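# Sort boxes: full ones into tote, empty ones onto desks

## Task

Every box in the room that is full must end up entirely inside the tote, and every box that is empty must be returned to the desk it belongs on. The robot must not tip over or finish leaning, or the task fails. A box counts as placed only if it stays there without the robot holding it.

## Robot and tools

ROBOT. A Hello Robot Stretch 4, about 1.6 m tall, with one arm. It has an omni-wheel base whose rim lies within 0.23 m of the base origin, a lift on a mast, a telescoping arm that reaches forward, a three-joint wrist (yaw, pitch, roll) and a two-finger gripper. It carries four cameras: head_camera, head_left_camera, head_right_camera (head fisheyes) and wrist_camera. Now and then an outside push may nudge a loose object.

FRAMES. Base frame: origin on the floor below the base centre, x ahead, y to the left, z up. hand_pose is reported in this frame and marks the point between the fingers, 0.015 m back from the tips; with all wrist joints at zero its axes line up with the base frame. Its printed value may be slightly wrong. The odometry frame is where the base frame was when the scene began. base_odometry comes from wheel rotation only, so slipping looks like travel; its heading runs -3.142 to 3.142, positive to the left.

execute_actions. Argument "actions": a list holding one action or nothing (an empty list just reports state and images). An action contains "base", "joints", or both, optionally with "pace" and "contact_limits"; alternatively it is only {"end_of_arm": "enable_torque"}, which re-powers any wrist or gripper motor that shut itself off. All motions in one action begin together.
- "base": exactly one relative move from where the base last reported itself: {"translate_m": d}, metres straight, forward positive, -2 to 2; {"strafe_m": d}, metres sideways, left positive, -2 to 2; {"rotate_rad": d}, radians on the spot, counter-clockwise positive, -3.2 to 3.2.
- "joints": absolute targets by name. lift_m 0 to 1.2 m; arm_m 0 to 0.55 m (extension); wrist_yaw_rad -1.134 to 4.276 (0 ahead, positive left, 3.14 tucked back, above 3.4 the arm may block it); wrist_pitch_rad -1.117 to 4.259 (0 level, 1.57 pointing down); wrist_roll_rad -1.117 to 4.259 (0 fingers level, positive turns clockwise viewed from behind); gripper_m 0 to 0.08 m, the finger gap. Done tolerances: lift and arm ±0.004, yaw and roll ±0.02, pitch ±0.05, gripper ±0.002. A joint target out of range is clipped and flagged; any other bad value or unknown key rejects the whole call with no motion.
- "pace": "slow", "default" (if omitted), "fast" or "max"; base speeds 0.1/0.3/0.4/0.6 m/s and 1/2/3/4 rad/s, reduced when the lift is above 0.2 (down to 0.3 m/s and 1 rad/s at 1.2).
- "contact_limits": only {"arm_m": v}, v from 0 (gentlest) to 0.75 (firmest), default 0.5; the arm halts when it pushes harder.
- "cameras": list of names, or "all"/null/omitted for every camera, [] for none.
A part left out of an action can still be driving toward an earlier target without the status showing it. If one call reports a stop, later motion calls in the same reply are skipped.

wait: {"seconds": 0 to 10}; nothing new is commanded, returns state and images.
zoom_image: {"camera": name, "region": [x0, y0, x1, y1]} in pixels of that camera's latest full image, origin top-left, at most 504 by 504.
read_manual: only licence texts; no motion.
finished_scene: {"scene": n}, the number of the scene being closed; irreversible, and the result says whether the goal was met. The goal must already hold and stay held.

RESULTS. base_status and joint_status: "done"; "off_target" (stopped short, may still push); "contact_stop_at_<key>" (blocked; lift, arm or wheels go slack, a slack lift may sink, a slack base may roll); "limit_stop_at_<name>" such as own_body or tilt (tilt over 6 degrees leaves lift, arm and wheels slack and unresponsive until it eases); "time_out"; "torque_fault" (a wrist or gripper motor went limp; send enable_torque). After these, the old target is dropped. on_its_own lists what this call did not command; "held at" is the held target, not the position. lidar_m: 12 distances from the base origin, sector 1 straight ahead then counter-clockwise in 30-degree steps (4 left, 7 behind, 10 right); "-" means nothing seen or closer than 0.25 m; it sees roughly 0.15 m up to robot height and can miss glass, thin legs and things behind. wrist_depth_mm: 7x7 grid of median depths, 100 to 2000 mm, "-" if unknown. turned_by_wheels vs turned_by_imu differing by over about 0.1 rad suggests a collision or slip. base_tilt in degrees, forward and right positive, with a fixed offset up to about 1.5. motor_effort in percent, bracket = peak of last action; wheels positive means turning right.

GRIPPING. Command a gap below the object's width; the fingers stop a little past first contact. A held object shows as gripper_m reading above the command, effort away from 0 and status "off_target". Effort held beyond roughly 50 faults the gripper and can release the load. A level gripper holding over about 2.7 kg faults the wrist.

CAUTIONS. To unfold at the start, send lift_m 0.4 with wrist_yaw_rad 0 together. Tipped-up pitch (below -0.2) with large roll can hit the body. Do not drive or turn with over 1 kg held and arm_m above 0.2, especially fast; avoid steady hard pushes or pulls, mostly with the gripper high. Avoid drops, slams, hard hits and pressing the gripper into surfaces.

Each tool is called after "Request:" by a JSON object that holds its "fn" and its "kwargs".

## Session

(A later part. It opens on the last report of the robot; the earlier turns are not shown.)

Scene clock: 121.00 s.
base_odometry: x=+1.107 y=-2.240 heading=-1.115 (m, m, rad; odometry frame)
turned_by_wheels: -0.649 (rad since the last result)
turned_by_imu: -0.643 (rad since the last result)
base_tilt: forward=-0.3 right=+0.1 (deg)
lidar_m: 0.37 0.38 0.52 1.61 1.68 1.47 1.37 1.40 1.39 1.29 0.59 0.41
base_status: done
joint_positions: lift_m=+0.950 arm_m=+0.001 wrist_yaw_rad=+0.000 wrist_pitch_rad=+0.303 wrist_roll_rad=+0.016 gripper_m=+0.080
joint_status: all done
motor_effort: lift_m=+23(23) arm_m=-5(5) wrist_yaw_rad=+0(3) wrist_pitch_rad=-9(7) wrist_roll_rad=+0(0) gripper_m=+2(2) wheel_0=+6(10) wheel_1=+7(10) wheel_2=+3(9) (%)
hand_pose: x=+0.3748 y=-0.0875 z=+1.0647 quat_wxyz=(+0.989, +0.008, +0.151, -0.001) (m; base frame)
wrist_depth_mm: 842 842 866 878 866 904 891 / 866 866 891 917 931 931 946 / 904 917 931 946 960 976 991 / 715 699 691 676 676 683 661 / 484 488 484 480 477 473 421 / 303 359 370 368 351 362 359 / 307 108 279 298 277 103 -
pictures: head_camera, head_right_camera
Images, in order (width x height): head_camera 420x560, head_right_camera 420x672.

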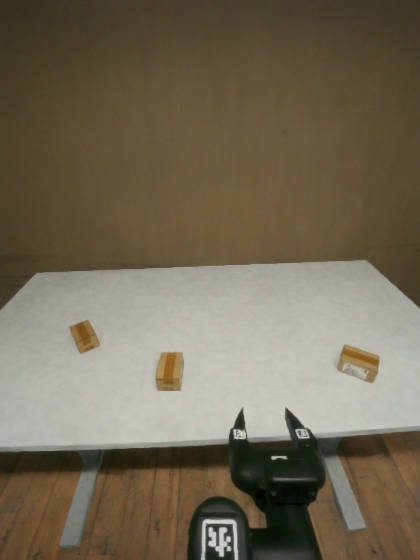

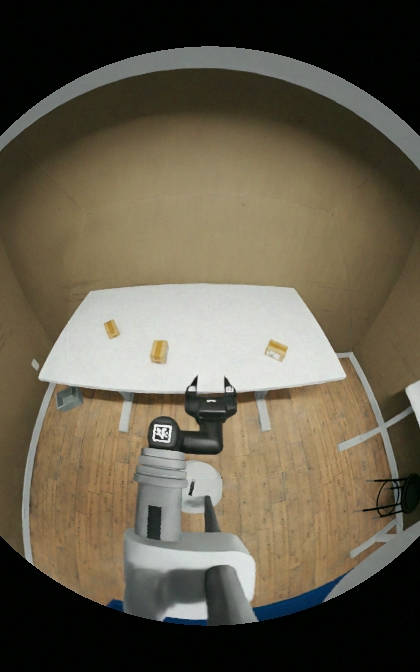

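Request:
{"fn": "execute_actions", "kwargs": {"actions": [{"base":{"strafe_m":-0.55},"joints":{"wrist_yaw_rad":1.57}}], "cameras": []}}

Request:
{"fn": "execute_actions", "kwargs": {"actions": [{"base":{"translate_m":-0.05}}], "cameras": []}}

Request:
{"fn": "execute_actions", "kwargs": {"actions": [{"base":{"rotate_rad":-0.35}}], "cameras": []}}

Request:
{"fn": "execute_actions", "kwargs": {"actions": [{"joints":{"arm_m":0.3}}], "cameras": ["head_camera","wrist_camera"]}}

Scene clock: 128.43 s.
base_odometry: x=+0.613 y=-2.482 heading=-1.115 (m, m, rad; odometry frame)
turned_by_wheels: +0.000 (rad since the last result)
turned_by_imu: +0.000 (rad since the last result)
base_tilt: forward=-0.2 right=+0.2 (deg)
lidar_m: 0.41 0.43 0.57 1.33 2.25 1.43 1.33 1.16 0.80 0.72 0.75 0.44
base_status: done
joint_positions: lift_m=+0.950 arm_m=+0.001 wrist_yaw_rad=+1.570 wrist_pitch_rad=+0.303 wrist_roll_rad=+0.016 gripper_m=+0.080
joint_status: all done
motor_effort: lift_m=+23(23) arm_m=-5(5) wrist_yaw_rad=-1(5) wrist_pitch_rad=-7(6) wrist_roll_rad=-1(0) gripper_m=+2(2) wheel_0=+4(12) wheel_1=-4(13) wheel_2=+0(2) (%)
hand_pose: x=+0.2593 y=+0.2029 z=+1.0647 quat_wxyz=(+0.700, -0.101, +0.112, +0.698) (m; base frame)
wrist_depth_mm: 1863 1921 1921 - - 1863 1281 / - - - - - 1921 1336 / - - - - 1205 1160 1160 / - - - - 741 603 661 / - - - - - 473 462 / - - - - 1921 364 359 / 1756 107 1499 1618 1499 103 -
pictures: none
No camera images: the call's "cameras" was empty. Leave "cameras" out to get every camera's image.

Scene clock: 129.60 s.
base_odometry: x=+0.591 y=-2.437 heading=-1.116 (m, m, rad; odometry frame)
turned_by_wheels: -0.001 (rad since the last result)
turned_by_imu: -0.001 (rad since the last result)
base_tilt: forward=-0.3 right=+0.2 (deg)
lidar_m: 0.44 0.47 0.64 1.96 2.23 1.36 1.30 1.18 0.79 0.72 0.76 0.48
base_status: done
joint_positions: lift_m=+0.950 arm_m=+0.001 wrist_yaw_rad=+1.570 wrist_pitch_rad=+0.303 wrist_roll_rad=+0.016 gripper_m=+0.080
joint_status: not commanded
motor_effort: lift_m=+23(23) arm_m=-5(4) wrist_yaw_rad=+1(1) wrist_pitch_rad=-7(7) wrist_roll_rad=+0(0) gripper_m=+2(2) wheel_0=-5(10) wheel_1=-5(10) wheel_2=+1(11) (%)
hand_pose: x=+0.2593 y=+0.2029 z=+1.0647 quat_wxyz=(+0.700, -0.101, +0.112, +0.698) (m; base frame)
wrist_depth_mm: 1921 1921 1983 - - 1863 1366 / - - - - - 1983 1336 / - - - - 1205 1182 1160 / - - - - 820 621 609 / - - - - - 496 469 / - - - - 1808 399 359 / 1708 108 1499 1618 1499 103 -
pictures: none
No camera images: the call's "cameras" was empty. Leave "cameras" out to get every camera's image.

Scene clock: 130.77 s.
base_odometry: x=+0.591 y=-2.437 heading=-1.465 (m, m, rad; odometry frame)
turned_by_wheels: -0.349 (rad since the last result)
turned_by_imu: -0.346 (rad since the last result)
base_tilt: forward=-0.2 right=+0.1 (deg)
lidar_m: 0.46 0.44 0.52 0.78 2.17 1.69 1.33 1.29 0.98 0.74 0.73 0.83
base_status: done
joint_positions: lift_m=+0.950 arm_m=+0.001 wrist_yaw_rad=+1.570 wrist_pitch_rad=+0.303 wrist_roll_rad=+0.016 gripper_m=+0.080
joint_status: not commanded
motor_effort: lift_m=+23(23) arm_m=-5(5) wrist_yaw_rad=+0(1) wrist_pitch_rad=-7(6) wrist_roll_rad=+0(0) gripper_m=+2(2) wheel_0=+4(9) wheel_1=+4(9) wheel_2=+4(6) (%)
hand_pose: x=+0.2593 y=+0.2029 z=+1.0647 quat_wxyz=(+0.700, -0.101, +0.112, +0.698) (m; base frame)
wrist_depth_mm: 1808 1921 - - 1537 1182 960 / 1808 - - - 1576 1205 976 / 1863 - - 1205 1182 1138 976 / 1983 - - 691 676 668 661 / - - - 1499 473 473 421 / - - - 1921 399 362 345 / 1756 107 1537 1537 1499 103 -
pictures: none
No camera images: the call's "cameras" was empty. Leave "cameras" out to get every camera's image.

Scene clock: 132.77 s.
base_odometry: x=+0.591 y=-2.437 heading=-1.465 (m, m, rad; odometry frame)
turned_by_wheels: +0.000 (rad since the last result)
turned_by_imu: +0.000 (rad since the last result)
base_tilt: forward=-0.2 right=+0.1 (deg)
lidar_m: 0.48 0.46 0.50 0.76 2.16 1.66 1.32 1.28 0.94 0.75 0.73 0.81
base_status: not commanded
joint_positions: lift_m=+0.950 arm_m=+0.299 wrist_yaw_rad=+1.570 wrist_pitch_rad=+0.303 wrist_roll_rad=+0.016 gripper_m=+0.080
joint_status: all done
motor_effort: lift_m=+23(23) arm_m=+5(5) wrist_yaw_rad=+0(0) wrist_pitch_rad=-6(7) wrist_roll_rad=-1(0) gripper_m=+2(2) wheel_0=+4(4) wheel_1=+4(4) wheel_2=+5(4) (%)
hand_pose: x=+0.5577 y=+0.2029 z=+1.0647 quat_wxyz=(+0.700, -0.101, +0.112, +0.698) (m; base frame)
wrist_depth_mm: 1921 - - 1661 1118 842 691 / 1863 - - 1661 1160 878 699 / - - 1229 1205 1078 891 732 / - 715 699 683 683 661 654 / - 488 484 449 477 469 462 / - 373 307 330 347 359 357 / 1708 108 278 297 274 103 -
pictures: head_camera, wrist_camera
camera_calibration (this result's frames):
wrist_camera: T_world_to_cam=[[0.999699, -0.0243953, 0.00243259, -0.558753], [-0.00574605, -0.32961, -0.9441, 1.13054], [0.0238334, 0.943802, -0.329651, 0.297638], [0, 0, 0, 1]] pos_world=[0.557987, 0.0780939, 1.16681]
Images, in order (width x height): head_camera 420x560, wrist_camera 616x392.

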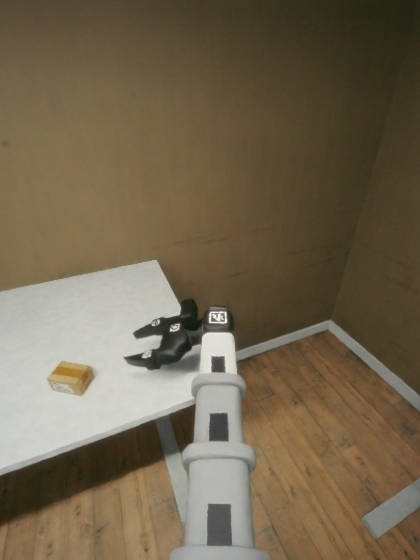

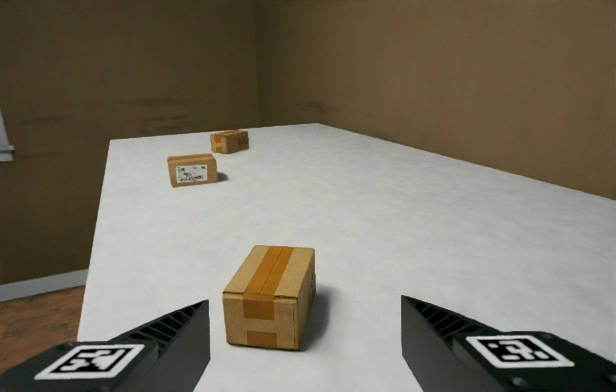

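Request:
{"fn": "execute_actions", "kwargs": {"actions": [{"base":{"rotate_rad":-0.13},"joints":{"lift_m":0.862,"arm_m":0.25}}], "cameras": ["head_camera","wrist_camera"]}}

Scene clock: 136.53 s.
base_odometry: x=+0.591 y=-2.437 heading=-1.593 (m, m, rad; odometry frame)
turned_by_wheels: -0.129 (rad since the last result)
turned_by_imu: -0.127 (rad since the last result)
base_tilt: forward=-0.3 right=+0.1 (deg)
lidar_m: 0.69 0.44 0.49 0.67 2.14 2.29 1.34 1.29 1.10 0.78 0.73 0.77
base_status: done
joint_positions: lift_m=+0.862 arm_m=+0.251 wrist_yaw_rad=+1.570 wrist_pitch_rad=+0.303 wrist_roll_rad=+0.016 gripper_m=+0.080
joint_status: all done
motor_effort: lift_m=+19(24) arm_m=-5(5) wrist_yaw_rad=+0(2) wrist_pitch_rad=-7(3) wrist_roll_rad=-1(0) gripper_m=+1(2) wheel_0=+6(9) wheel_1=+6(12) wheel_2=+5(11) (%)
hand_pose: x=+0.5094 y=+0.2029 z=+0.9770 quat_wxyz=(+0.700, -0.101, +0.112, +0.698) (m; base frame)
wrist_depth_mm: 1921 - - 1366 1025 831 691 / 1983 - - 1397 1078 854 715 / - 750 741 723 699 683 668 / - 415 349 345 397 392 389 / - 287 283 281 279 274 273 / 1921 220 216 216 205 212 210 / 1618 108 163 175 162 103 -
pictures: head_camera, wrist_camera
camera_calibration (this result's frames):
wrist_camera: T_world_to_cam=[[0.999704, -0.0242118, 0.00243266, -0.51027], [-0.00568551, -0.329611, -0.9441, 1.04749], [0.0236602, 0.943806, -0.329651, 0.26997], [0, 0, 0, 1]] pos_world=[0.509686, 0.07811, 1.07917]
Images, in order (width x height): head_camera 420x560, wrist_camera 616x392.

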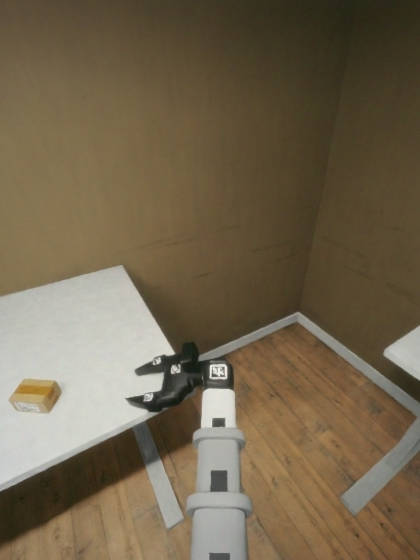

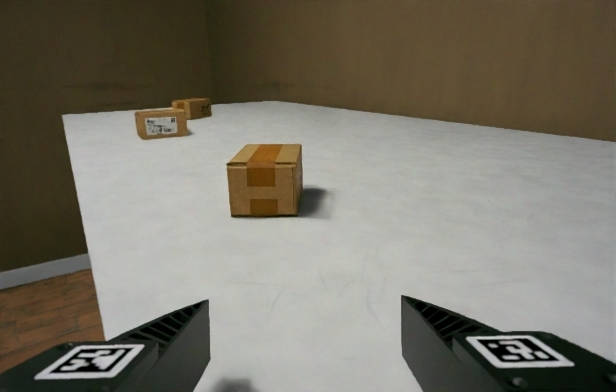

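Request:
{"fn": "execute_actions", "kwargs": {"actions": [{"base":{"strafe_m":0.14},"joints":{"arm_m":0.216}}], "cameras": ["wrist_camera"]}}

Scene clock: 139.73 s.
base_odometry: x=+0.731 y=-2.440 heading=-1.593 (m, m, rad; odometry frame)
turned_by_wheels: +0.000 (rad since the last result)
turned_by_imu: +0.000 (rad since the last result)
base_tilt: forward=-0.4 right=+0.2 (deg)
lidar_m: 0.47 0.39 0.41 0.56 2.06 2.15 1.43 1.36 1.26 0.90 0.84 0.91
base_status: done
joint_positions: lift_m=+0.862 arm_m=+0.217 wrist_yaw_rad=+1.570 wrist_pitch_rad=+0.303 wrist_roll_rad=+0.016 gripper_m=+0.080
joint_status: all done
motor_effort: lift_m=+18(19) arm_m=-5(5) wrist_yaw_rad=-1(0) wrist_pitch_rad=-8(8) wrist_roll_rad=+0(0) gripper_m=+2(2) wheel_0=-4(12) wheel_1=+4(15) wheel_2=+0(4) (%)
hand_pose: x=+0.4753 y=+0.2030 z=+0.9770 quat_wxyz=(+0.700, -0.101, +0.112, +0.698) (m; base frame)
wrist_depth_mm: 1808 1921 1983 1308 991 788 654 / 1921 - - 1397 1008 798 676 / 1808 647 732 715 699 683 654 / 466 418 410 244 397 394 384 / 309 287 267 202 277 276 272 / 220 219 209 208 205 211 211 / 185 107 163 175 162 103 -
pictures: wrist_camera
camera_calibration (this result's frames):
wrist_camera: T_world_to_cam=[[0.999706, -0.0241284, 0.00243272, -0.476287], [-0.00565794, -0.329612, -0.9441, 1.04728], [0.0235815, 0.943808, -0.329651, 0.270803], [0, 0, 0, 1]] pos_world=[0.475687, 0.0781174, 1.07916]
Images, in order (width x height): wrist_camera 616x392.

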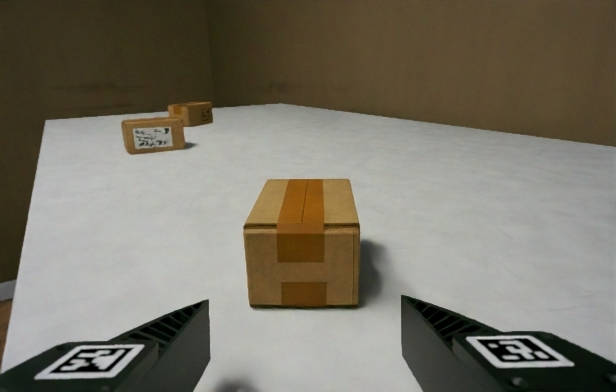

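Aligned.

Request:
{"fn": "execute_actions", "kwargs": {"actions": [{"base":{"strafe_m":0.11},"pace":"slow"}], "cameras": ["wrist_camera"]}}

Request:
{"fn": "execute_actions", "kwargs": {"actions": [{"joints":{"gripper_m":0.04}}], "cameras": []}}

Request:
{"fn": "execute_actions", "kwargs": {"actions": [{"joints":{"lift_m":0.9,"wrist_pitch_rad":0.0}}], "cameras": ["wrist_camera"]}}

Request:
{"fn": "wait", "kwargs": {"seconds": 0.5}}

Scene clock: 143.33 s.
base_odometry: x=+0.841 y=-2.443 heading=-1.594 (m, m, rad; odometry frame)
turned_by_wheels: +0.000 (rad since the last result)
turned_by_imu: +0.000 (rad since the last result)
base_tilt: forward=-0.3 right=+0.1 (deg)
lidar_m: 0.42 0.31 0.32 0.46 1.98 2.02 1.50 1.40 1.40 1.00 0.94 0.49
base_status: done
joint_positions: lift_m=+0.862 arm_m=+0.217 wrist_yaw_rad=+1.570 wrist_pitch_rad=+0.303 wrist_roll_rad=+0.016 gripper_m=+0.080
joint_status: not commanded
motor_effort: lift_m=+19(19) arm_m=-5(5) wrist_yaw_rad=-1(1) wrist_pitch_rad=-6(7) wrist_roll_rad=-1(0) gripper_m=+2(1) wheel_0=-8(11) wheel_1=+6(11) wheel_2=+0(0) (%)
hand_pose: x=+0.4753 y=+0.2030 z=+0.9770 quat_wxyz=(+0.700, -0.101, +0.112, +0.698) (m; base frame)
wrist_depth_mm: 1756 1863 1921 1229 931 723 615 / 1756 1983 1921 1281 946 741 621 / 788 549 732 715 691 676 609 / 424 418 410 404 399 392 387 / 291 287 285 169 276 276 273 / 221 219 141 129 136 212 211 / 185 108 110 107 111 103 -
pictures: wrist_camera
camera_calibration (this result's frames):
wrist_camera: T_world_to_cam=[[0.999706, -0.0241301, 0.00243273, -0.476286], [-0.00565848, -0.329612, -0.9441, 1.04728], [0.023583, 0.943808, -0.329651, 0.270802], [0, 0, 0, 1]] pos_world=[0.475686, 0.0781172, 1.07916]
Images, in order (width x height): wrist_camera 616x392.

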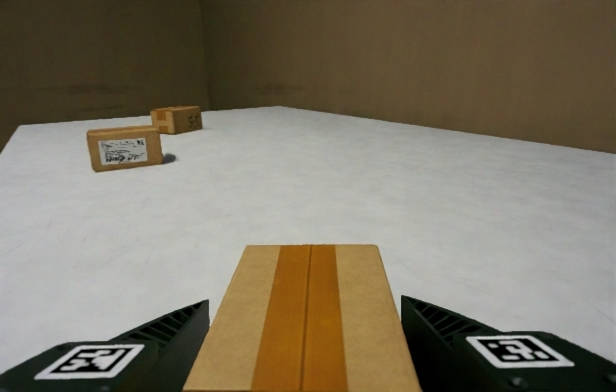

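Scene clock: 144.33 s.
base_odometry: x=+0.841 y=-2.443 heading=-1.594 (m, m, rad; odometry frame)
turned_by_wheels: +0.000 (rad since the last result)
turned_by_imu: +0.000 (rad since the last result)
base_tilt: forward=-0.2 right=+0.0 (deg)
lidar_m: 0.43 0.32 0.34 0.48 1.98 2.04 1.43 1.40 1.42 1.02 0.94 0.49
base_status: not commanded
joint_positions: lift_m=+0.862 arm_m=+0.217 wrist_yaw_rad=+1.570 wrist_pitch_rad=+0.302 wrist_roll_rad=+0.016 gripper_m=+0.059
joint_status: gripper_m off_target (ended at +0.059, target +0.040)
on_its_own: gripper_m is held at +0.054, not at your +0.040, by its contact guard: the fingers met something
motor_effort: lift_m=+19(18) arm_m=-5(5) wrist_yaw_rad=-1(1) wrist_pitch_rad=-5(7) wrist_roll_rad=-1(0) gripper_m=-38(35) wheel_0=-7(7) wheel_1=+5(5) wheel_2=+0(0) (%)
hand_pose: x=+0.4754 y=+0.2029 z=+0.9770 quat_wxyz=(+0.700, -0.101, +0.112, +0.698) (m; base frame)
wrist_depth_mm: 1756 1921 1863 1205 917 723 609 / 1708 1921 1921 1281 946 750 634 / 778 544 741 723 699 683 603 / 421 418 413 404 399 392 387 / 291 289 285 169 277 276 272 / 220 219 137 129 135 212 211 / 185 105 106 107 104 - -
pictures: none
No camera images: the call's "cameras" was empty. Leave "cameras" out to get every camera's image.

Scene clock: 145.33 s.
base_odometry: x=+0.841 y=-2.443 heading=-1.594 (m, m, rad; odometry frame)
turned_by_wheels: +0.000 (rad since the last result)
turned_by_imu: +0.000 (rad since the last result)
base_tilt: forward=-0.3 right=+0.1 (deg)
lidar_m: 0.34 0.32 0.36 0.46 1.97 2.04 1.49 1.42 1.42 1.01 0.95 0.48
base_status: not commanded
joint_positions: lift_m=+0.900 arm_m=+0.217 wrist_yaw_rad=+1.570 wrist_pitch_rad=+0.005 wrist_roll_rad=+0.016 gripper_m=+0.059
joint_status: all done
on_its_own: gripper_m is held at +0.054, not at your +0.040, by its contact guard: the fingers met something
motor_effort: lift_m=+23(25) arm_m=-5(5) wrist_yaw_rad=+0(0) wrist_pitch_rad=-13(18) wrist_roll_rad=+0(0) gripper_m=-38(38) wheel_0=-7(7) wheel_1=+5(5) wheel_2=+0(0) (%)
hand_pose: x=+0.4754 y=+0.2126 z=+1.0770 quat_wxyz=(+0.707, +0.004, +0.007, +0.707) (m; base frame)
wrist_depth_mm: 1921 - - 1336 960 759 634 / 1863 - - 1336 976 768 647 / 1808 - - 1336 991 759 640 / 1808 - - 1336 976 778 647 / 1808 1863 904 169 931 768 647 / 640 549 137 129 135 580 569 / 459 104 106 107 104 - 449
pictures: wrist_camera
camera_calibration (this result's frames):
wrist_camera: T_world_to_cam=[[0.999703, -0.0239306, -0.00453841, -0.468848], [-0.00544587, -0.0379927, -0.999263, 1.14213], [0.0237405, 0.998991, -0.0381118, -0.031143], [0, 0, 0, 1]] pos_world=[0.475668, 0.0632843, 1.13797]
Images, in order (width x height): wrist_camera 616x392.

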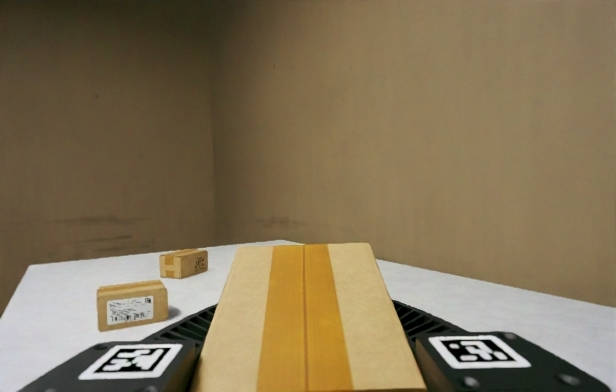

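Scene clock: 145.83 s.
base_odometry: x=+0.841 y=-2.443 heading=-1.594 (m, m, rad; odometry frame)
turned_by_wheels: +0.000 (rad since the last result)
turned_by_imu: +0.000 (rad since the last result)
base_tilt: forward=-0.3 right=+0.2 (deg)
lidar_m: 0.37 0.33 0.31 0.48 1.99 2.06 1.49 1.42 1.41 0.98 0.93 0.50
base_status: not commanded
joint_positions: lift_m=+0.900 arm_m=+0.217 wrist_yaw_rad=+1.570 wrist_pitch_rad=+0.005 wrist_roll_rad=+0.016 gripper_m=+0.059
joint_status: all done
on_its_own: gripper_m is held at +0.054, not at your +0.040, by its contact guard: the fingers met something
motor_effort: lift_m=+24(25) arm_m=-5(5) wrist_yaw_rad=+0(0) wrist_pitch_rad=-12(18) wrist_roll_rad=+0(0) gripper_m=-38(38) wheel_0=-7(7) wheel_1=+6(5) wheel_2=+0(0) (%)
hand_pose: x=+0.4754 y=+0.2126 z=+1.0770 quat_wxyz=(+0.707, +0.004, +0.007, +0.707) (m; base frame)
wrist_depth_mm: 1808 - - 1308 976 768 634 / 1808 - - 1336 976 768 640 / 1756 - - 1336 976 768 640 / 1863 - - 1366 976 778 647 / 1756 1863 904 169 931 778 647 / 647 544 137 129 135 585 574 / 455 104 106 107 104 - 445
wait: 0.50 s; at rest by 0.27 s
pictures: head_camera, head_left_camera, head_right_camera, wrist_camera
camera_calibration (this result's frames):
wrist_camera: T_world_to_cam=[[0.999703, -0.0239297, -0.00453861, -0.468848], [-0.00544604, -0.0379927, -0.999263, 1.14213], [0.0237397, 0.998991, -0.0381118, -0.0311427], [0, 0, 0, 1]] pos_world=[0.475668, 0.0632844, 1.13797]
Images, in order (width x height): head_camera 420x560, head_left_camera 420x672, head_right_camera 420x672, wrist_camera 616x392.

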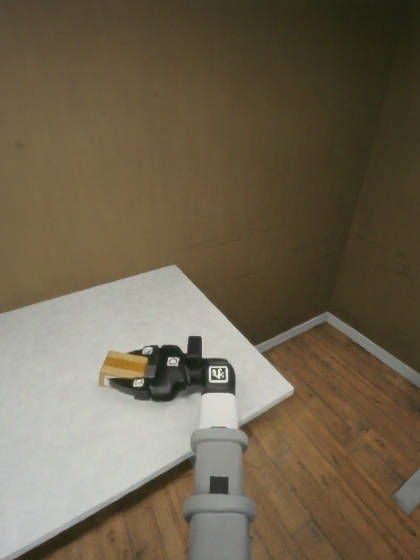

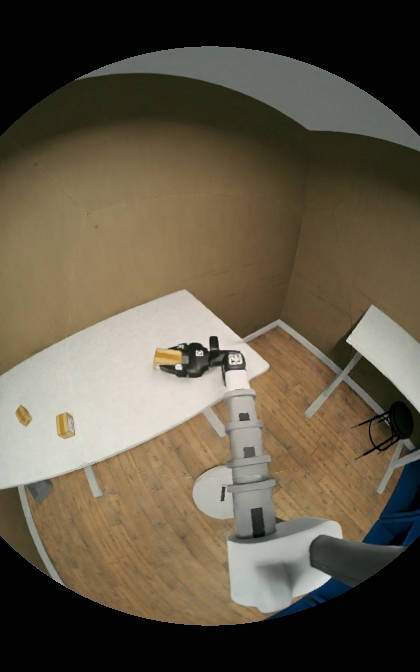

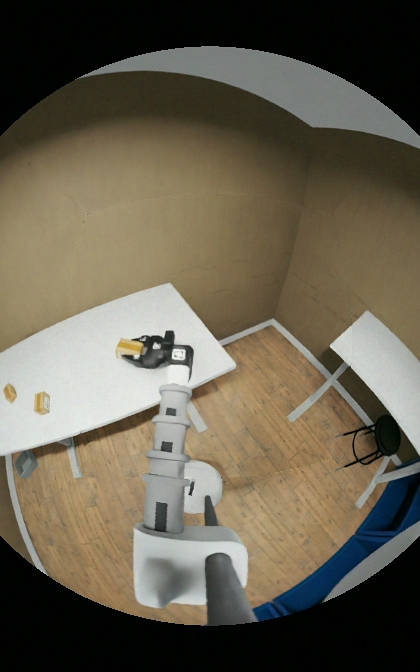

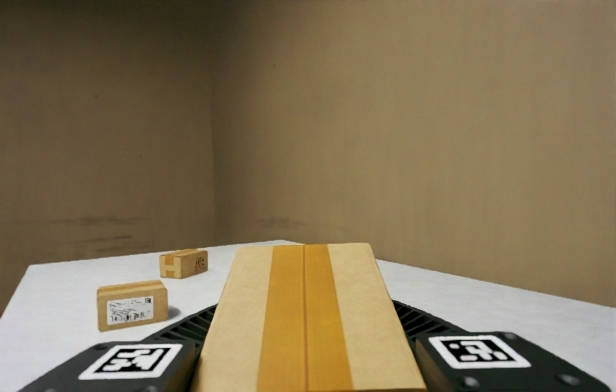

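Request:
{"fn": "execute_actions", "kwargs": {"actions": [], "cameras": ["wrist_camera"]}}

Request:
{"fn": "zoom_image", "kwargs": {"camera": "wrist_camera", "region": [80, 230, 240, 340]}}

Request:
{"fn": "execute_actions", "kwargs": {"actions": [], "cameras": []}}

Request:
{"fn": "execute_actions", "kwargs": {"actions": [], "cameras": []}}

Scene clock: 148.13 s.
base_odometry: x=+0.841 y=-2.443 heading=-1.594 (m, m, rad; odometry frame)
turned_by_wheels: +0.000 (rad since the last result)
turned_by_imu: +0.000 (rad since the last result)
base_tilt: forward=-0.3 right=+0.1 (deg)
lidar_m: 0.34 0.31 0.33 0.48 1.97 2.03 1.48 1.41 1.43 0.99 0.94 0.49
base_status: not commanded
joint_positions: lift_m=+0.900 arm_m=+0.217 wrist_yaw_rad=+1.570 wrist_pitch_rad=+0.005 wrist_roll_rad=+0.016 gripper_m=+0.059
joint_status: all done
on_its_own: gripper_m is held at +0.054, not at your +0.040, by its contact guard: the fingers met something
motor_effort: lift_m=+24(25) arm_m=-5(5) wrist_yaw_rad=+0(0) wrist_pitch_rad=-13(18) wrist_roll_rad=+0(0) gripper_m=-38(38) wheel_0=-8(7) wheel_1=+5(5) wheel_2=+0(0) (%)
hand_pose: x=+0.4754 y=+0.2126 z=+1.0770 quat_wxyz=(+0.707, +0.004, +0.007, +0.707) (m; base frame)
wrist_depth_mm: 1863 - - 1308 976 768 640 / 1808 - - 1308 960 768 634 / 1808 - - 1336 976 768 647 / 1756 - - 1336 991 778 640 / 1708 1983 904 169 917 778 647 / 640 544 136 129 135 585 569 / 459 104 106 107 104 - 449
pictures: wrist_camera
camera_calibration (this result's frames):
wrist_camera: T_world_to_cam=[[0.999703, -0.0239301, -0.0045386, -0.468848], [-0.00544604, -0.0379928, -0.999263, 1.14213], [0.02374, 0.998991, -0.0381118, -0.0311428], [0, 0, 0, 1]] pos_world=[0.475668, 0.0632844, 1.13797]
Images, in order (width x height): wrist_camera 616x392.

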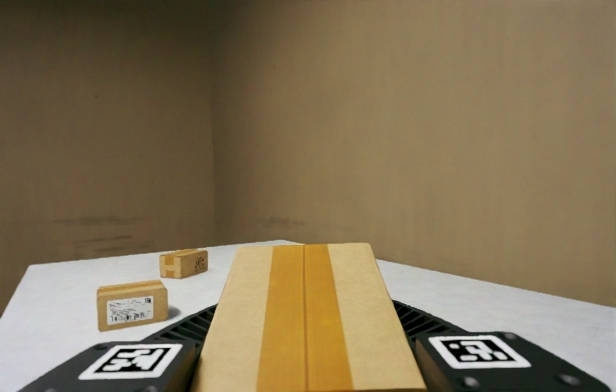

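Region (80, 230, 240, 340) of wrist_camera's 616x392 image, scaled by 3.150; it fills the top 346 rows of this view, and the rest is white.

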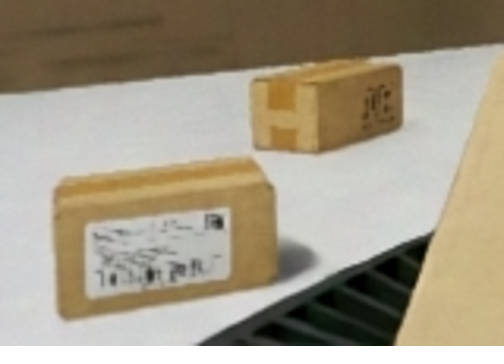

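Scene clock: 148.13 s.
base_odometry: x=+0.841 y=-2.443 heading=-1.594 (m, m, rad; odometry frame)
turned_by_wheels: +0.000 (rad since the last result)
turned_by_imu: +0.000 (rad since the last result)
base_tilt: forward=-0.3 right=+0.1 (deg)
lidar_m: 0.34 0.31 0.33 0.48 1.97 2.03 1.48 1.41 1.43 0.99 0.94 0.49
base_status: not commanded
joint_positions: lift_m=+0.900 arm_m=+0.217 wrist_yaw_rad=+1.570 wrist_pitch_rad=+0.005 wrist_roll_rad=+0.016 gripper_m=+0.059
joint_status: all done
on_its_own: gripper_m is held at +0.054, not at your +0.040, by its contact guard: the fingers met something
motor_effort: lift_m=+24(25) arm_m=-5(5) wrist_yaw_rad=+0(0) wrist_pitch_rad=-13(18) wrist_roll_rad=+0(0) gripper_m=-38(38) wheel_0=-8(7) wheel_1=+5(5) wheel_2=+0(0) (%)
hand_pose: x=+0.4754 y=+0.2126 z=+1.0770 quat_wxyz=(+0.707, +0.004, +0.007, +0.707) (m; base frame)
wrist_depth_mm: 1863 - - 1308 976 768 640 / 1808 - - 1308 960 768 634 / 1808 - - 1336 976 768 647 / 1756 - - 1336 991 778 640 / 1708 1983 904 169 917 778 647 / 640 544 136 129 135 585 569 / 459 104 106 107 104 - 449
pictures: none
No camera images: the call's "cameras" was empty. Leave "cameras" out to get every camera's image.

Scene clock: 148.13 s.
base_odometry: x=+0.841 y=-2.443 heading=-1.594 (m, m, rad; odometry frame)
turned_by_wheels: +0.000 (rad since the last result)
turned_by_imu: +0.000 (rad since the last result)
base_tilt: forward=-0.3 right=+0.1 (deg)
lidar_m: 0.34 0.31 0.33 0.48 1.97 2.03 1.48 1.41 1.43 0.99 0.94 0.49
base_status: not commanded
joint_positions: lift_m=+0.900 arm_m=+0.217 wrist_yaw_rad=+1.570 wrist_pitch_rad=+0.005 wrist_roll_rad=+0.016 gripper_m=+0.059
joint_status: all done
on_its_own: gripper_m is held at +0.054, not at your +0.040, by its contact guard: the fingers met something
motor_effort: lift_m=+24(25) arm_m=-5(5) wrist_yaw_rad=+0(0) wrist_pitch_rad=-13(18) wrist_roll_rad=+0(0) gripper_m=-38(38) wheel_0=-8(7) wheel_1=+5(5) wheel_2=+0(0) (%)
hand_pose: x=+0.4754 y=+0.2126 z=+1.0770 quat_wxyz=(+0.707, +0.004, +0.007, +0.707) (m; base frame)
wrist_depth_mm: 1863 - - 1308 976 768 640 / 1808 - - 1308 960 768 634 / 1808 - - 1336 976 768 647 / 1756 - - 1336 991 778 640 / 1708 1983 904 169 917 778 647 / 640 544 136 129 135 585 569 / 459 104 106 107 104 - 449
pictures: none
No camera images: the call's "cameras" was empty. Leave "cameras" out to get every camera's image.

Request:
{"fn": "wait", "kwargs": {"seconds": 0.1}}

Request:
{"fn": "wait", "kwargs": {"seconds": 0.1}}

Request:
{"fn": "wait", "kwargs": {"seconds": 0.1}}

Scene clock: 152.17 s.
base_odometry: x=+0.841 y=-2.443 heading=-1.594 (m, m, rad; odometry frame)
turned_by_wheels: +0.000 (rad since the last result)
turned_by_imu: +0.000 (rad since the last result)
base_tilt: forward=-0.3 right=+0.1 (deg)
lidar_m: 0.34 0.32 0.32 0.49 1.99 2.03 1.48 1.40 1.40 1.01 0.95 0.48
base_status: not commanded
joint_positions: lift_m=+0.900 arm_m=+0.217 wrist_yaw_rad=+1.570 wrist_pitch_rad=+0.005 wrist_roll_rad=+0.016 gripper_m=+0.059
joint_status: all done
on_its_own: gripper_m is held at +0.054, not at your +0.040, by its contact guard: the fingers met something
motor_effort: lift_m=+23(25) arm_m=-5(5) wrist_yaw_rad=+0(0) wrist_pitch_rad=-13(18) wrist_roll_rad=+0(0) gripper_m=-38(38) wheel_0=-7(7) wheel_1=+5(5) wheel_2=+1(0) (%)
hand_pose: x=+0.4754 y=+0.2126 z=+1.0770 quat_wxyz=(+0.707, +0.004, +0.007, +0.707) (m; base frame)
wrist_depth_mm: 1863 - - 1336 960 759 640 / 1808 - - 1336 960 768 634 / 1863 - - 1336 976 750 640 / 1863 - - 1336 991 788 640 / 1756 1921 891 169 917 778 647 / 640 554 137 129 135 580 574 / 459 105 106 107 104 - 449
wait: 0.10 s; at rest from the start
pictures: head_camera, head_left_camera, head_right_camera, wrist_camera
camera_calibration (this result's frames):
wrist_camera: T_world_to_cam=[[0.999703, -0.02393, -0.00453867, -0.468848], [-0.00544611, -0.0379926, -0.999263, 1.14213], [0.0237399, 0.998991, -0.0381116, -0.0311429], [0, 0, 0, 1]] pos_world=[0.475668, 0.0632844, 1.13797]
Images, in order (width x height): head_camera 420x560, head_left_camera 420x672, head_right_camera 420x672, wrist_camera 616x392.

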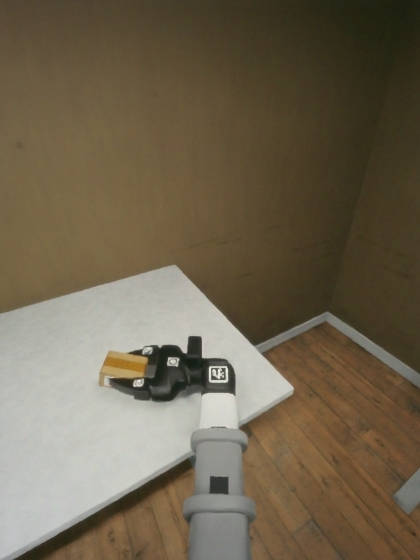

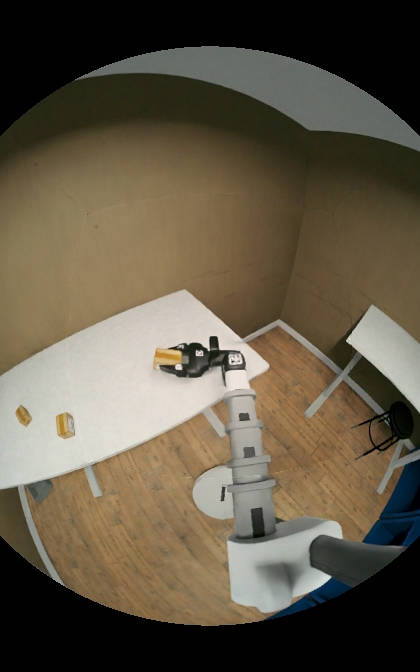

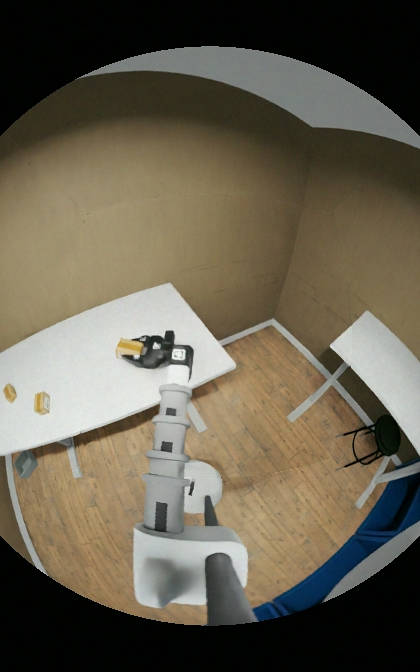

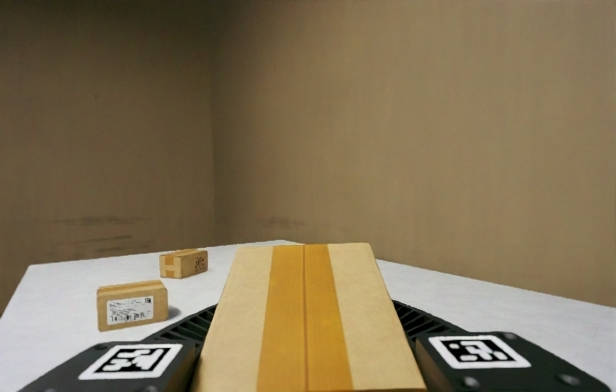

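Scene clock: 152.27 s.
base_odometry: x=+0.841 y=-2.443 heading=-1.594 (m, m, rad; odometry frame)
turned_by_wheels: +0.000 (rad since the last result)
turned_by_imu: +0.000 (rad since the last result)
base_tilt: forward=-0.3 right=+0.1 (deg)
lidar_m: 0.36 0.32 0.35 0.47 1.98 2.03 1.48 1.40 1.40 1.01 0.94 0.47
base_status: not commanded
joint_positions: lift_m=+0.900 arm_m=+0.217 wrist_yaw_rad=+1.570 wrist_pitch_rad=+0.005 wrist_roll_rad=+0.016 gripper_m=+0.059
joint_status: all done
on_its_own: gripper_m is held at +0.054, not at your +0.040, by its contact guard: the fingers met something
motor_effort: lift_m=+24(25) arm_m=-5(5) wrist_yaw_rad=+0(0) wrist_pitch_rad=-13(18) wrist_roll_rad=+0(0) gripper_m=-38(38) wheel_0=-7(7) wheel_1=+5(5) wheel_2=+1(0) (%)
hand_pose: x=+0.4754 y=+0.2126 z=+1.0770 quat_wxyz=(+0.707, +0.004, +0.007, +0.707) (m; base frame)
wrist_depth_mm: 1808 - - 1308 946 759 640 / 1808 - - 1336 960 759 640 / 1863 - - 1336 976 768 654 / 1808 - - 1366 976 768 647 / 1863 1921 904 169 904 778 647 / 640 544 137 129 135 580 564 / 459 105 106 107 104 - 445
wait: 0.10 s; no rest
pictures: head_camera, head_left_camera, head_right_camera, wrist_camera
camera_calibration (this result's frames):
wrist_camera: T_world_to_cam=[[0.999703, -0.0239301, -0.00453851, -0.468848], [-0.00544596, -0.0379927, -0.999263, 1.14213], [0.02374, 0.998991, -0.0381118, -0.0311428], [0, 0, 0, 1]] pos_world=[0.475668, 0.0632844, 1.13797]
Images, in order (width x height): head_camera 420x560, head_left_camera 420x672, head_right_camera 420x672, wrist_camera 616x392.

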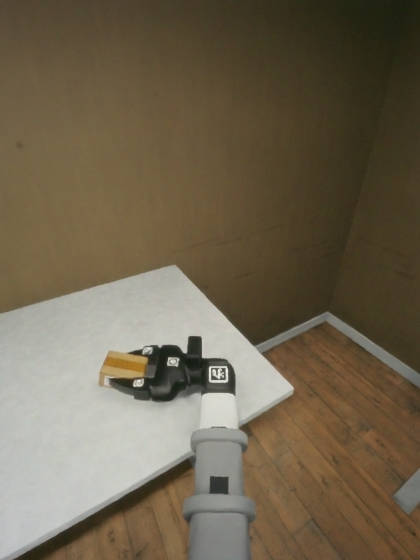

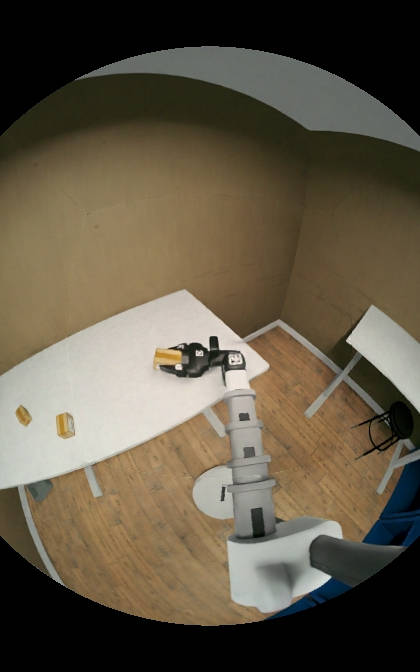

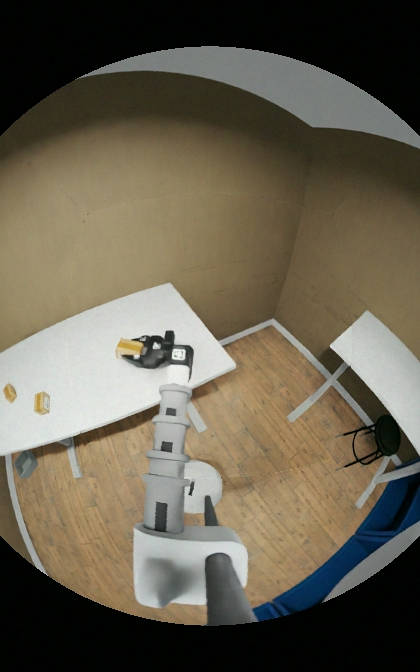

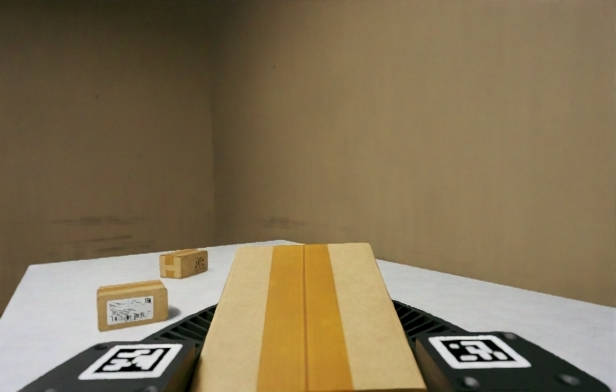

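Scene clock: 152.37 s.
base_odometry: x=+0.841 y=-2.443 heading=-1.594 (m, m, rad; odometry frame)
turned_by_wheels: +0.000 (rad since the last result)
turned_by_imu: +0.000 (rad since the last result)
base_tilt: forward=-0.3 right=+0.2 (deg)
lidar_m: 0.34 0.30 0.35 0.47 1.98 2.05 1.46 1.41 1.39 1.01 0.95 0.50
base_status: not commanded
joint_positions: lift_m=+0.900 arm_m=+0.217 wrist_yaw_rad=+1.570 wrist_pitch_rad=+0.005 wrist_roll_rad=+0.016 gripper_m=+0.059
joint_status: all done
on_its_own: gripper_m is held at +0.054, not at your +0.040, by its contact guard: the fingers met something
motor_effort: lift_m=+24(25) arm_m=-5(5) wrist_yaw_rad=-1(0) wrist_pitch_rad=-14(18) wrist_roll_rad=+0(0) gripper_m=-38(38) wheel_0=-7(7) wheel_1=+5(5) wheel_2=+1(0) (%)
hand_pose: x=+0.4754 y=+0.2126 z=+1.0770 quat_wxyz=(+0.707, +0.004, +0.007, +0.707) (m; base frame)
wrist_depth_mm: 1808 - - 1308 960 759 634 / 1863 - - 1336 976 750 647 / 1808 - - 1281 976 768 640 / 1808 - - 1366 991 768 640 / 1756 1921 904 168 917 768 647 / 640 544 137 129 135 580 569 / 459 105 106 107 104 - 449
wait: 0.10 s; no rest
pictures: head_camera, head_left_camera, head_right_camera, wrist_camera
camera_calibration (this result's frames):
wrist_camera: T_world_to_cam=[[0.999703, -0.0239298, -0.00453861, -0.468848], [-0.00544604, -0.0379927, -0.999263, 1.14213], [0.0237398, 0.998991, -0.0381117, -0.0311428], [0, 0, 0, 1]] pos_world=[0.475668, 0.0632844, 1.13797]
Images, in order (width x height): head_camera 420x560, head_left_camera 420x672, head_right_camera 420x672, wrist_camera 616x392.

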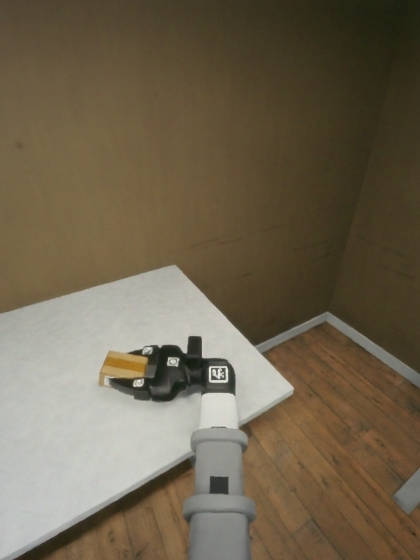

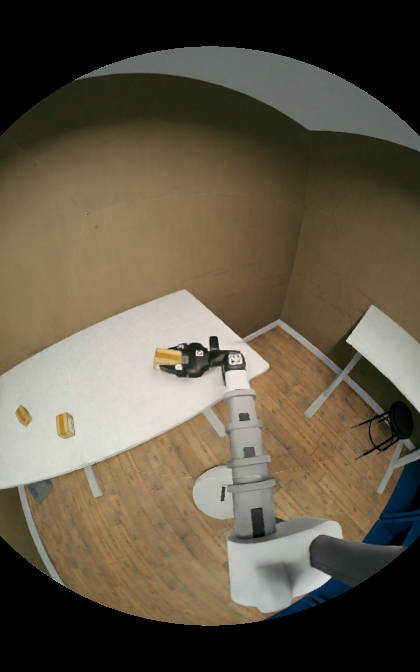

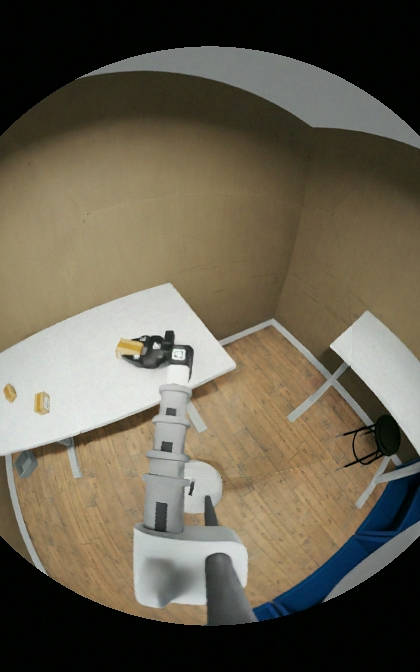

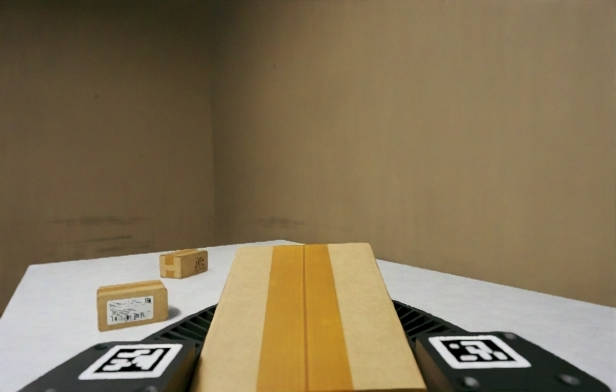

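Request:
{"fn": "execute_actions", "kwargs": {"actions": [{"base":{"translate_m":-0.35},"joints":{"arm_m":0,"lift_m":0.93}}], "cameras": []}}

Request:
{"fn": "execute_actions", "kwargs": {"actions": [{"base":{"rotate_rad":1.75},"joints":{"wrist_yaw_rad":0},"pace":"slow"}], "cameras": ["head_camera","head_left_camera"]}}

Scene clock: 157.07 s.
base_odometry: x=+0.849 y=-2.093 heading=-1.594 (m, m, rad; odometry frame)
turned_by_wheels: +0.000 (rad since the last result)
turned_by_imu: -0.001 (rad since the last result)
base_tilt: forward=-0.4 right=+0.2 (deg)
lidar_m: 0.66 0.63 0.66 0.90 1.77 1.86 1.19 1.10 1.15 1.18 1.12 1.19
base_status: done
joint_positions: lift_m=+0.930 arm_m=+0.001 wrist_yaw_rad=+1.570 wrist_pitch_rad=+0.004 wrist_roll_rad=+0.016 gripper_m=+0.059
joint_status: all done
on_its_own: gripper_m is held at +0.054, not at your +0.040, by its contact guard: the fingers met something
motor_effort: lift_m=+23(26) arm_m=-5(7) wrist_yaw_rad=-1(1) wrist_pitch_rad=-13(12) wrist_roll_rad=-1(0) gripper_m=-39(39) wheel_0=-4(10) wheel_1=-6(10) wheel_2=+3(12) (%)
hand_pose: x=+0.2593 y=+0.2126 z=+1.1070 quat_wxyz=(+0.707, +0.004, +0.007, +0.707) (m; base frame)
wrist_depth_mm: 1576 1756 1983 - 1618 1308 1078 / 1576 1808 1921 - 1618 1308 1078 / 1576 1756 1983 - 1661 1308 1098 / 1576 1708 1983 - 1661 1308 1098 / 1576 1756 1863 169 1281 1255 1078 / 1618 1756 137 129 135 627 621 / 1576 104 106 107 104 - 496
pictures: none
No camera images: the call's "cameras" was empty. Leave "cameras" out to get every camera's image.

Scene clock: 160.10 s.
base_odometry: x=+0.849 y=-2.093 heading=+0.155 (m, m, rad; odometry frame)
turned_by_wheels: +1.749 (rad since the last result)
turned_by_imu: +1.734 (rad since the last result)
base_tilt: forward=-0.4 right=+0.1 (deg)
lidar_m: 1.57 1.75 1.40 1.13 1.12 1.27 1.14 1.14 0.78 0.64 0.62 0.69
base_status: done
joint_positions: lift_m=+0.930 arm_m=+0.001 wrist_yaw_rad=+0.000 wrist_pitch_rad=+0.004 wrist_roll_rad=+0.016 gripper_m=+0.059
joint_status: all done
on_its_own: gripper_m is held at +0.054, not at your +0.040, by its contact guard: the fingers met something
motor_effort: lift_m=+24(23) arm_m=-5(5) wrist_yaw_rad=-1(5) wrist_pitch_rad=-13(12) wrist_roll_rad=+0(0) gripper_m=-38(38) wheel_0=-6(10) wheel_1=-6(9) wheel_2=-6(8) (%)
hand_pose: x=+0.3844 y=-0.0874 z=+1.1070 quat_wxyz=(+1.000, +0.008, +0.002, +0.000) (m; base frame)
wrist_depth_mm: 1366 1499 1618 1708 1863 1576 1308 / 1366 1499 1618 1756 1921 1661 1336 / 1397 1499 1618 1756 1863 1661 1308 / 1397 1499 1618 1756 1921 1618 1336 / 1397 1464 1576 168 1921 1618 1281 / 1366 1464 137 129 135 683 676 / 1397 105 106 107 104 - 512
pictures: head_camera, head_left_camera
Images, in order (width x height): head_camera 420x560, head_left_camera 420x672.

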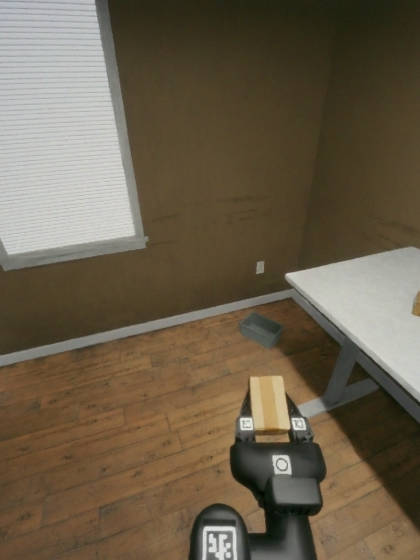

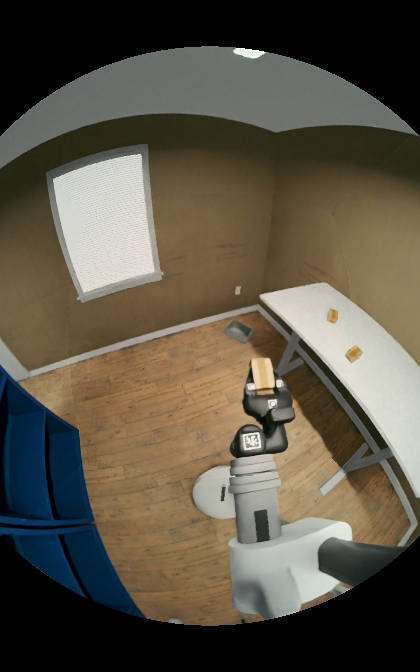

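Request:
{"fn": "execute_actions", "kwargs": {"actions": [{"base":{"strafe_m":0.3},"joints":{"lift_m":0.5}}], "cameras": []}}

Request:
{"fn": "execute_actions", "kwargs": {"actions": [{"base":{"translate_m":0.75},"joints":{"lift_m":0.35}}], "cameras": ["head_camera","wrist_camera"]}}

Scene clock: 164.50 s.
base_odometry: x=+0.803 y=-1.797 heading=+0.155 (m, m, rad; odometry frame)
turned_by_wheels: +0.000 (rad since the last result)
turned_by_imu: +0.000 (rad since the last result)
base_tilt: forward=-0.3 right=+0.2 (deg)
lidar_m: 1.67 1.65 1.05 0.85 0.83 0.95 1.25 1.24 1.17 0.92 0.91 1.04
base_status: done
joint_positions: lift_m=+0.500 arm_m=+0.001 wrist_yaw_rad=+0.000 wrist_pitch_rad=+0.004 wrist_roll_rad=+0.016 gripper_m=+0.059
joint_status: all done
on_its_own: gripper_m is held at +0.054, not at your +0.040, by its contact guard: the fingers met something
motor_effort: lift_m=+20(21) arm_m=-4(5) wrist_yaw_rad=-1(0) wrist_pitch_rad=-13(13) wrist_roll_rad=-1(1) gripper_m=-38(38) wheel_0=-3(12) wheel_1=+6(13) wheel_2=+0(3) (%)
hand_pose: x=+0.3844 y=-0.0874 z=+0.6774 quat_wxyz=(+1.000, +0.008, +0.002, +0.000) (m; base frame)
wrist_depth_mm: 1336 1397 1499 1618 1756 1863 1576 / 1308 1430 1464 1618 1756 1921 1499 / 1308 1366 1499 1661 1808 1863 1537 / 1308 1397 1537 1618 1808 1983 1618 / 1308 1397 1499 168 1808 1983 1576 / 1336 1430 137 129 135 1921 1618 / 1308 104 106 107 104 - 1499
pictures: none
No camera images: the call's "cameras" was empty. Leave "cameras" out to get every camera's image.

Scene clock: 168.47 s.
base_odometry: x=+1.543 y=-1.681 heading=+0.155 (m, m, rad; odometry frame)
turned_by_wheels: +0.001 (rad since the last result)
turned_by_imu: +0.002 (rad since the last result)
base_tilt: forward=-0.3 right=+0.1 (deg)
lidar_m: 0.99 0.94 1.10 1.80 1.09 1.23 2.02 1.95 0.82 0.65 0.65 1.01
base_status: done
joint_positions: lift_m=+0.350 arm_m=+0.001 wrist_yaw_rad=+0.000 wrist_pitch_rad=+0.004 wrist_roll_rad=+0.016 gripper_m=+0.059
joint_status: all done
on_its_own: gripper_m is held at +0.054, not at your +0.040, by its contact guard: the fingers met something
motor_effort: lift_m=+21(19) arm_m=-5(5) wrist_yaw_rad=+0(1) wrist_pitch_rad=-13(12) wrist_roll_rad=-1(0) gripper_m=-38(38) wheel_0=+4(10) wheel_1=+5(11) wheel_2=-2(13) (%)
hand_pose: x=+0.3844 y=-0.0874 z=+0.5272 quat_wxyz=(+1.000, +0.008, +0.002, +0.000) (m; base frame)
wrist_depth_mm: 691 741 820 891 960 1060 1160 / 699 750 820 878 960 1042 1160 / 715 759 820 878 976 1060 1182 / 707 759 831 904 976 1078 1182 / 715 768 809 168 976 1060 1182 / 715 768 137 129 135 1078 1205 / 707 105 106 107 104 - 1229
pictures: head_camera, wrist_camera
camera_calibration (this result's frames):
wrist_camera: T_world_to_cam=[[-0.0229691, -0.999726, -0.00454305, -0.0797538], [-0.0378127, 0.00540975, -0.99927, 0.597129], [0.999021, -0.0227806, -0.0379266, -0.214555], [0, 0, 0, 1]] pos_world=[0.235092, -0.0878499, 0.588194]
Images, in order (width x height): head_camera 420x560, wrist_camera 616x392.

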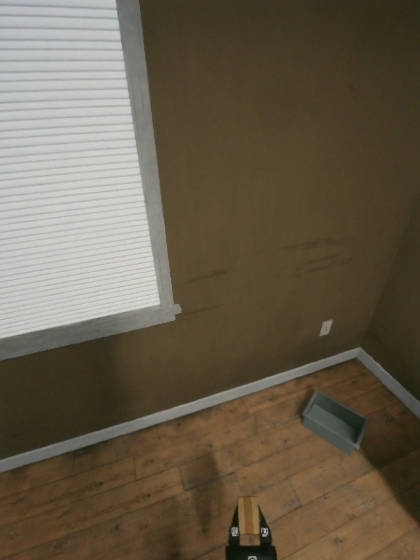

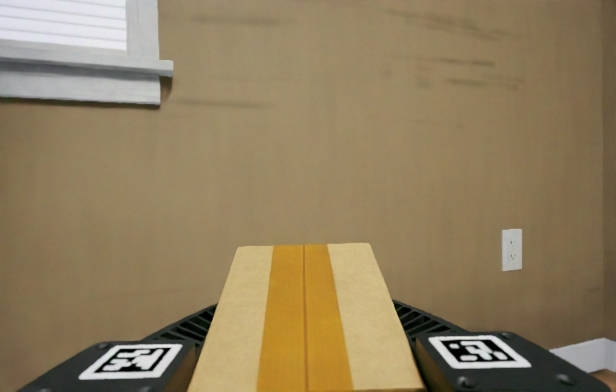

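Request:
{"fn": "zoom_image", "kwargs": {"camera": "head_camera", "region": [280, 370, 400, 470]}}

Region (280, 370, 400, 470) of head_camera's 420x560 image, scaled by 4.200, with more detail than that image has.

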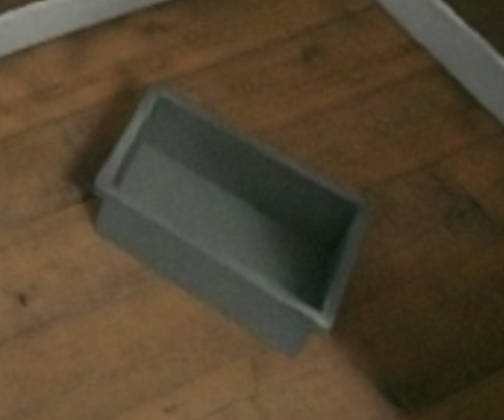

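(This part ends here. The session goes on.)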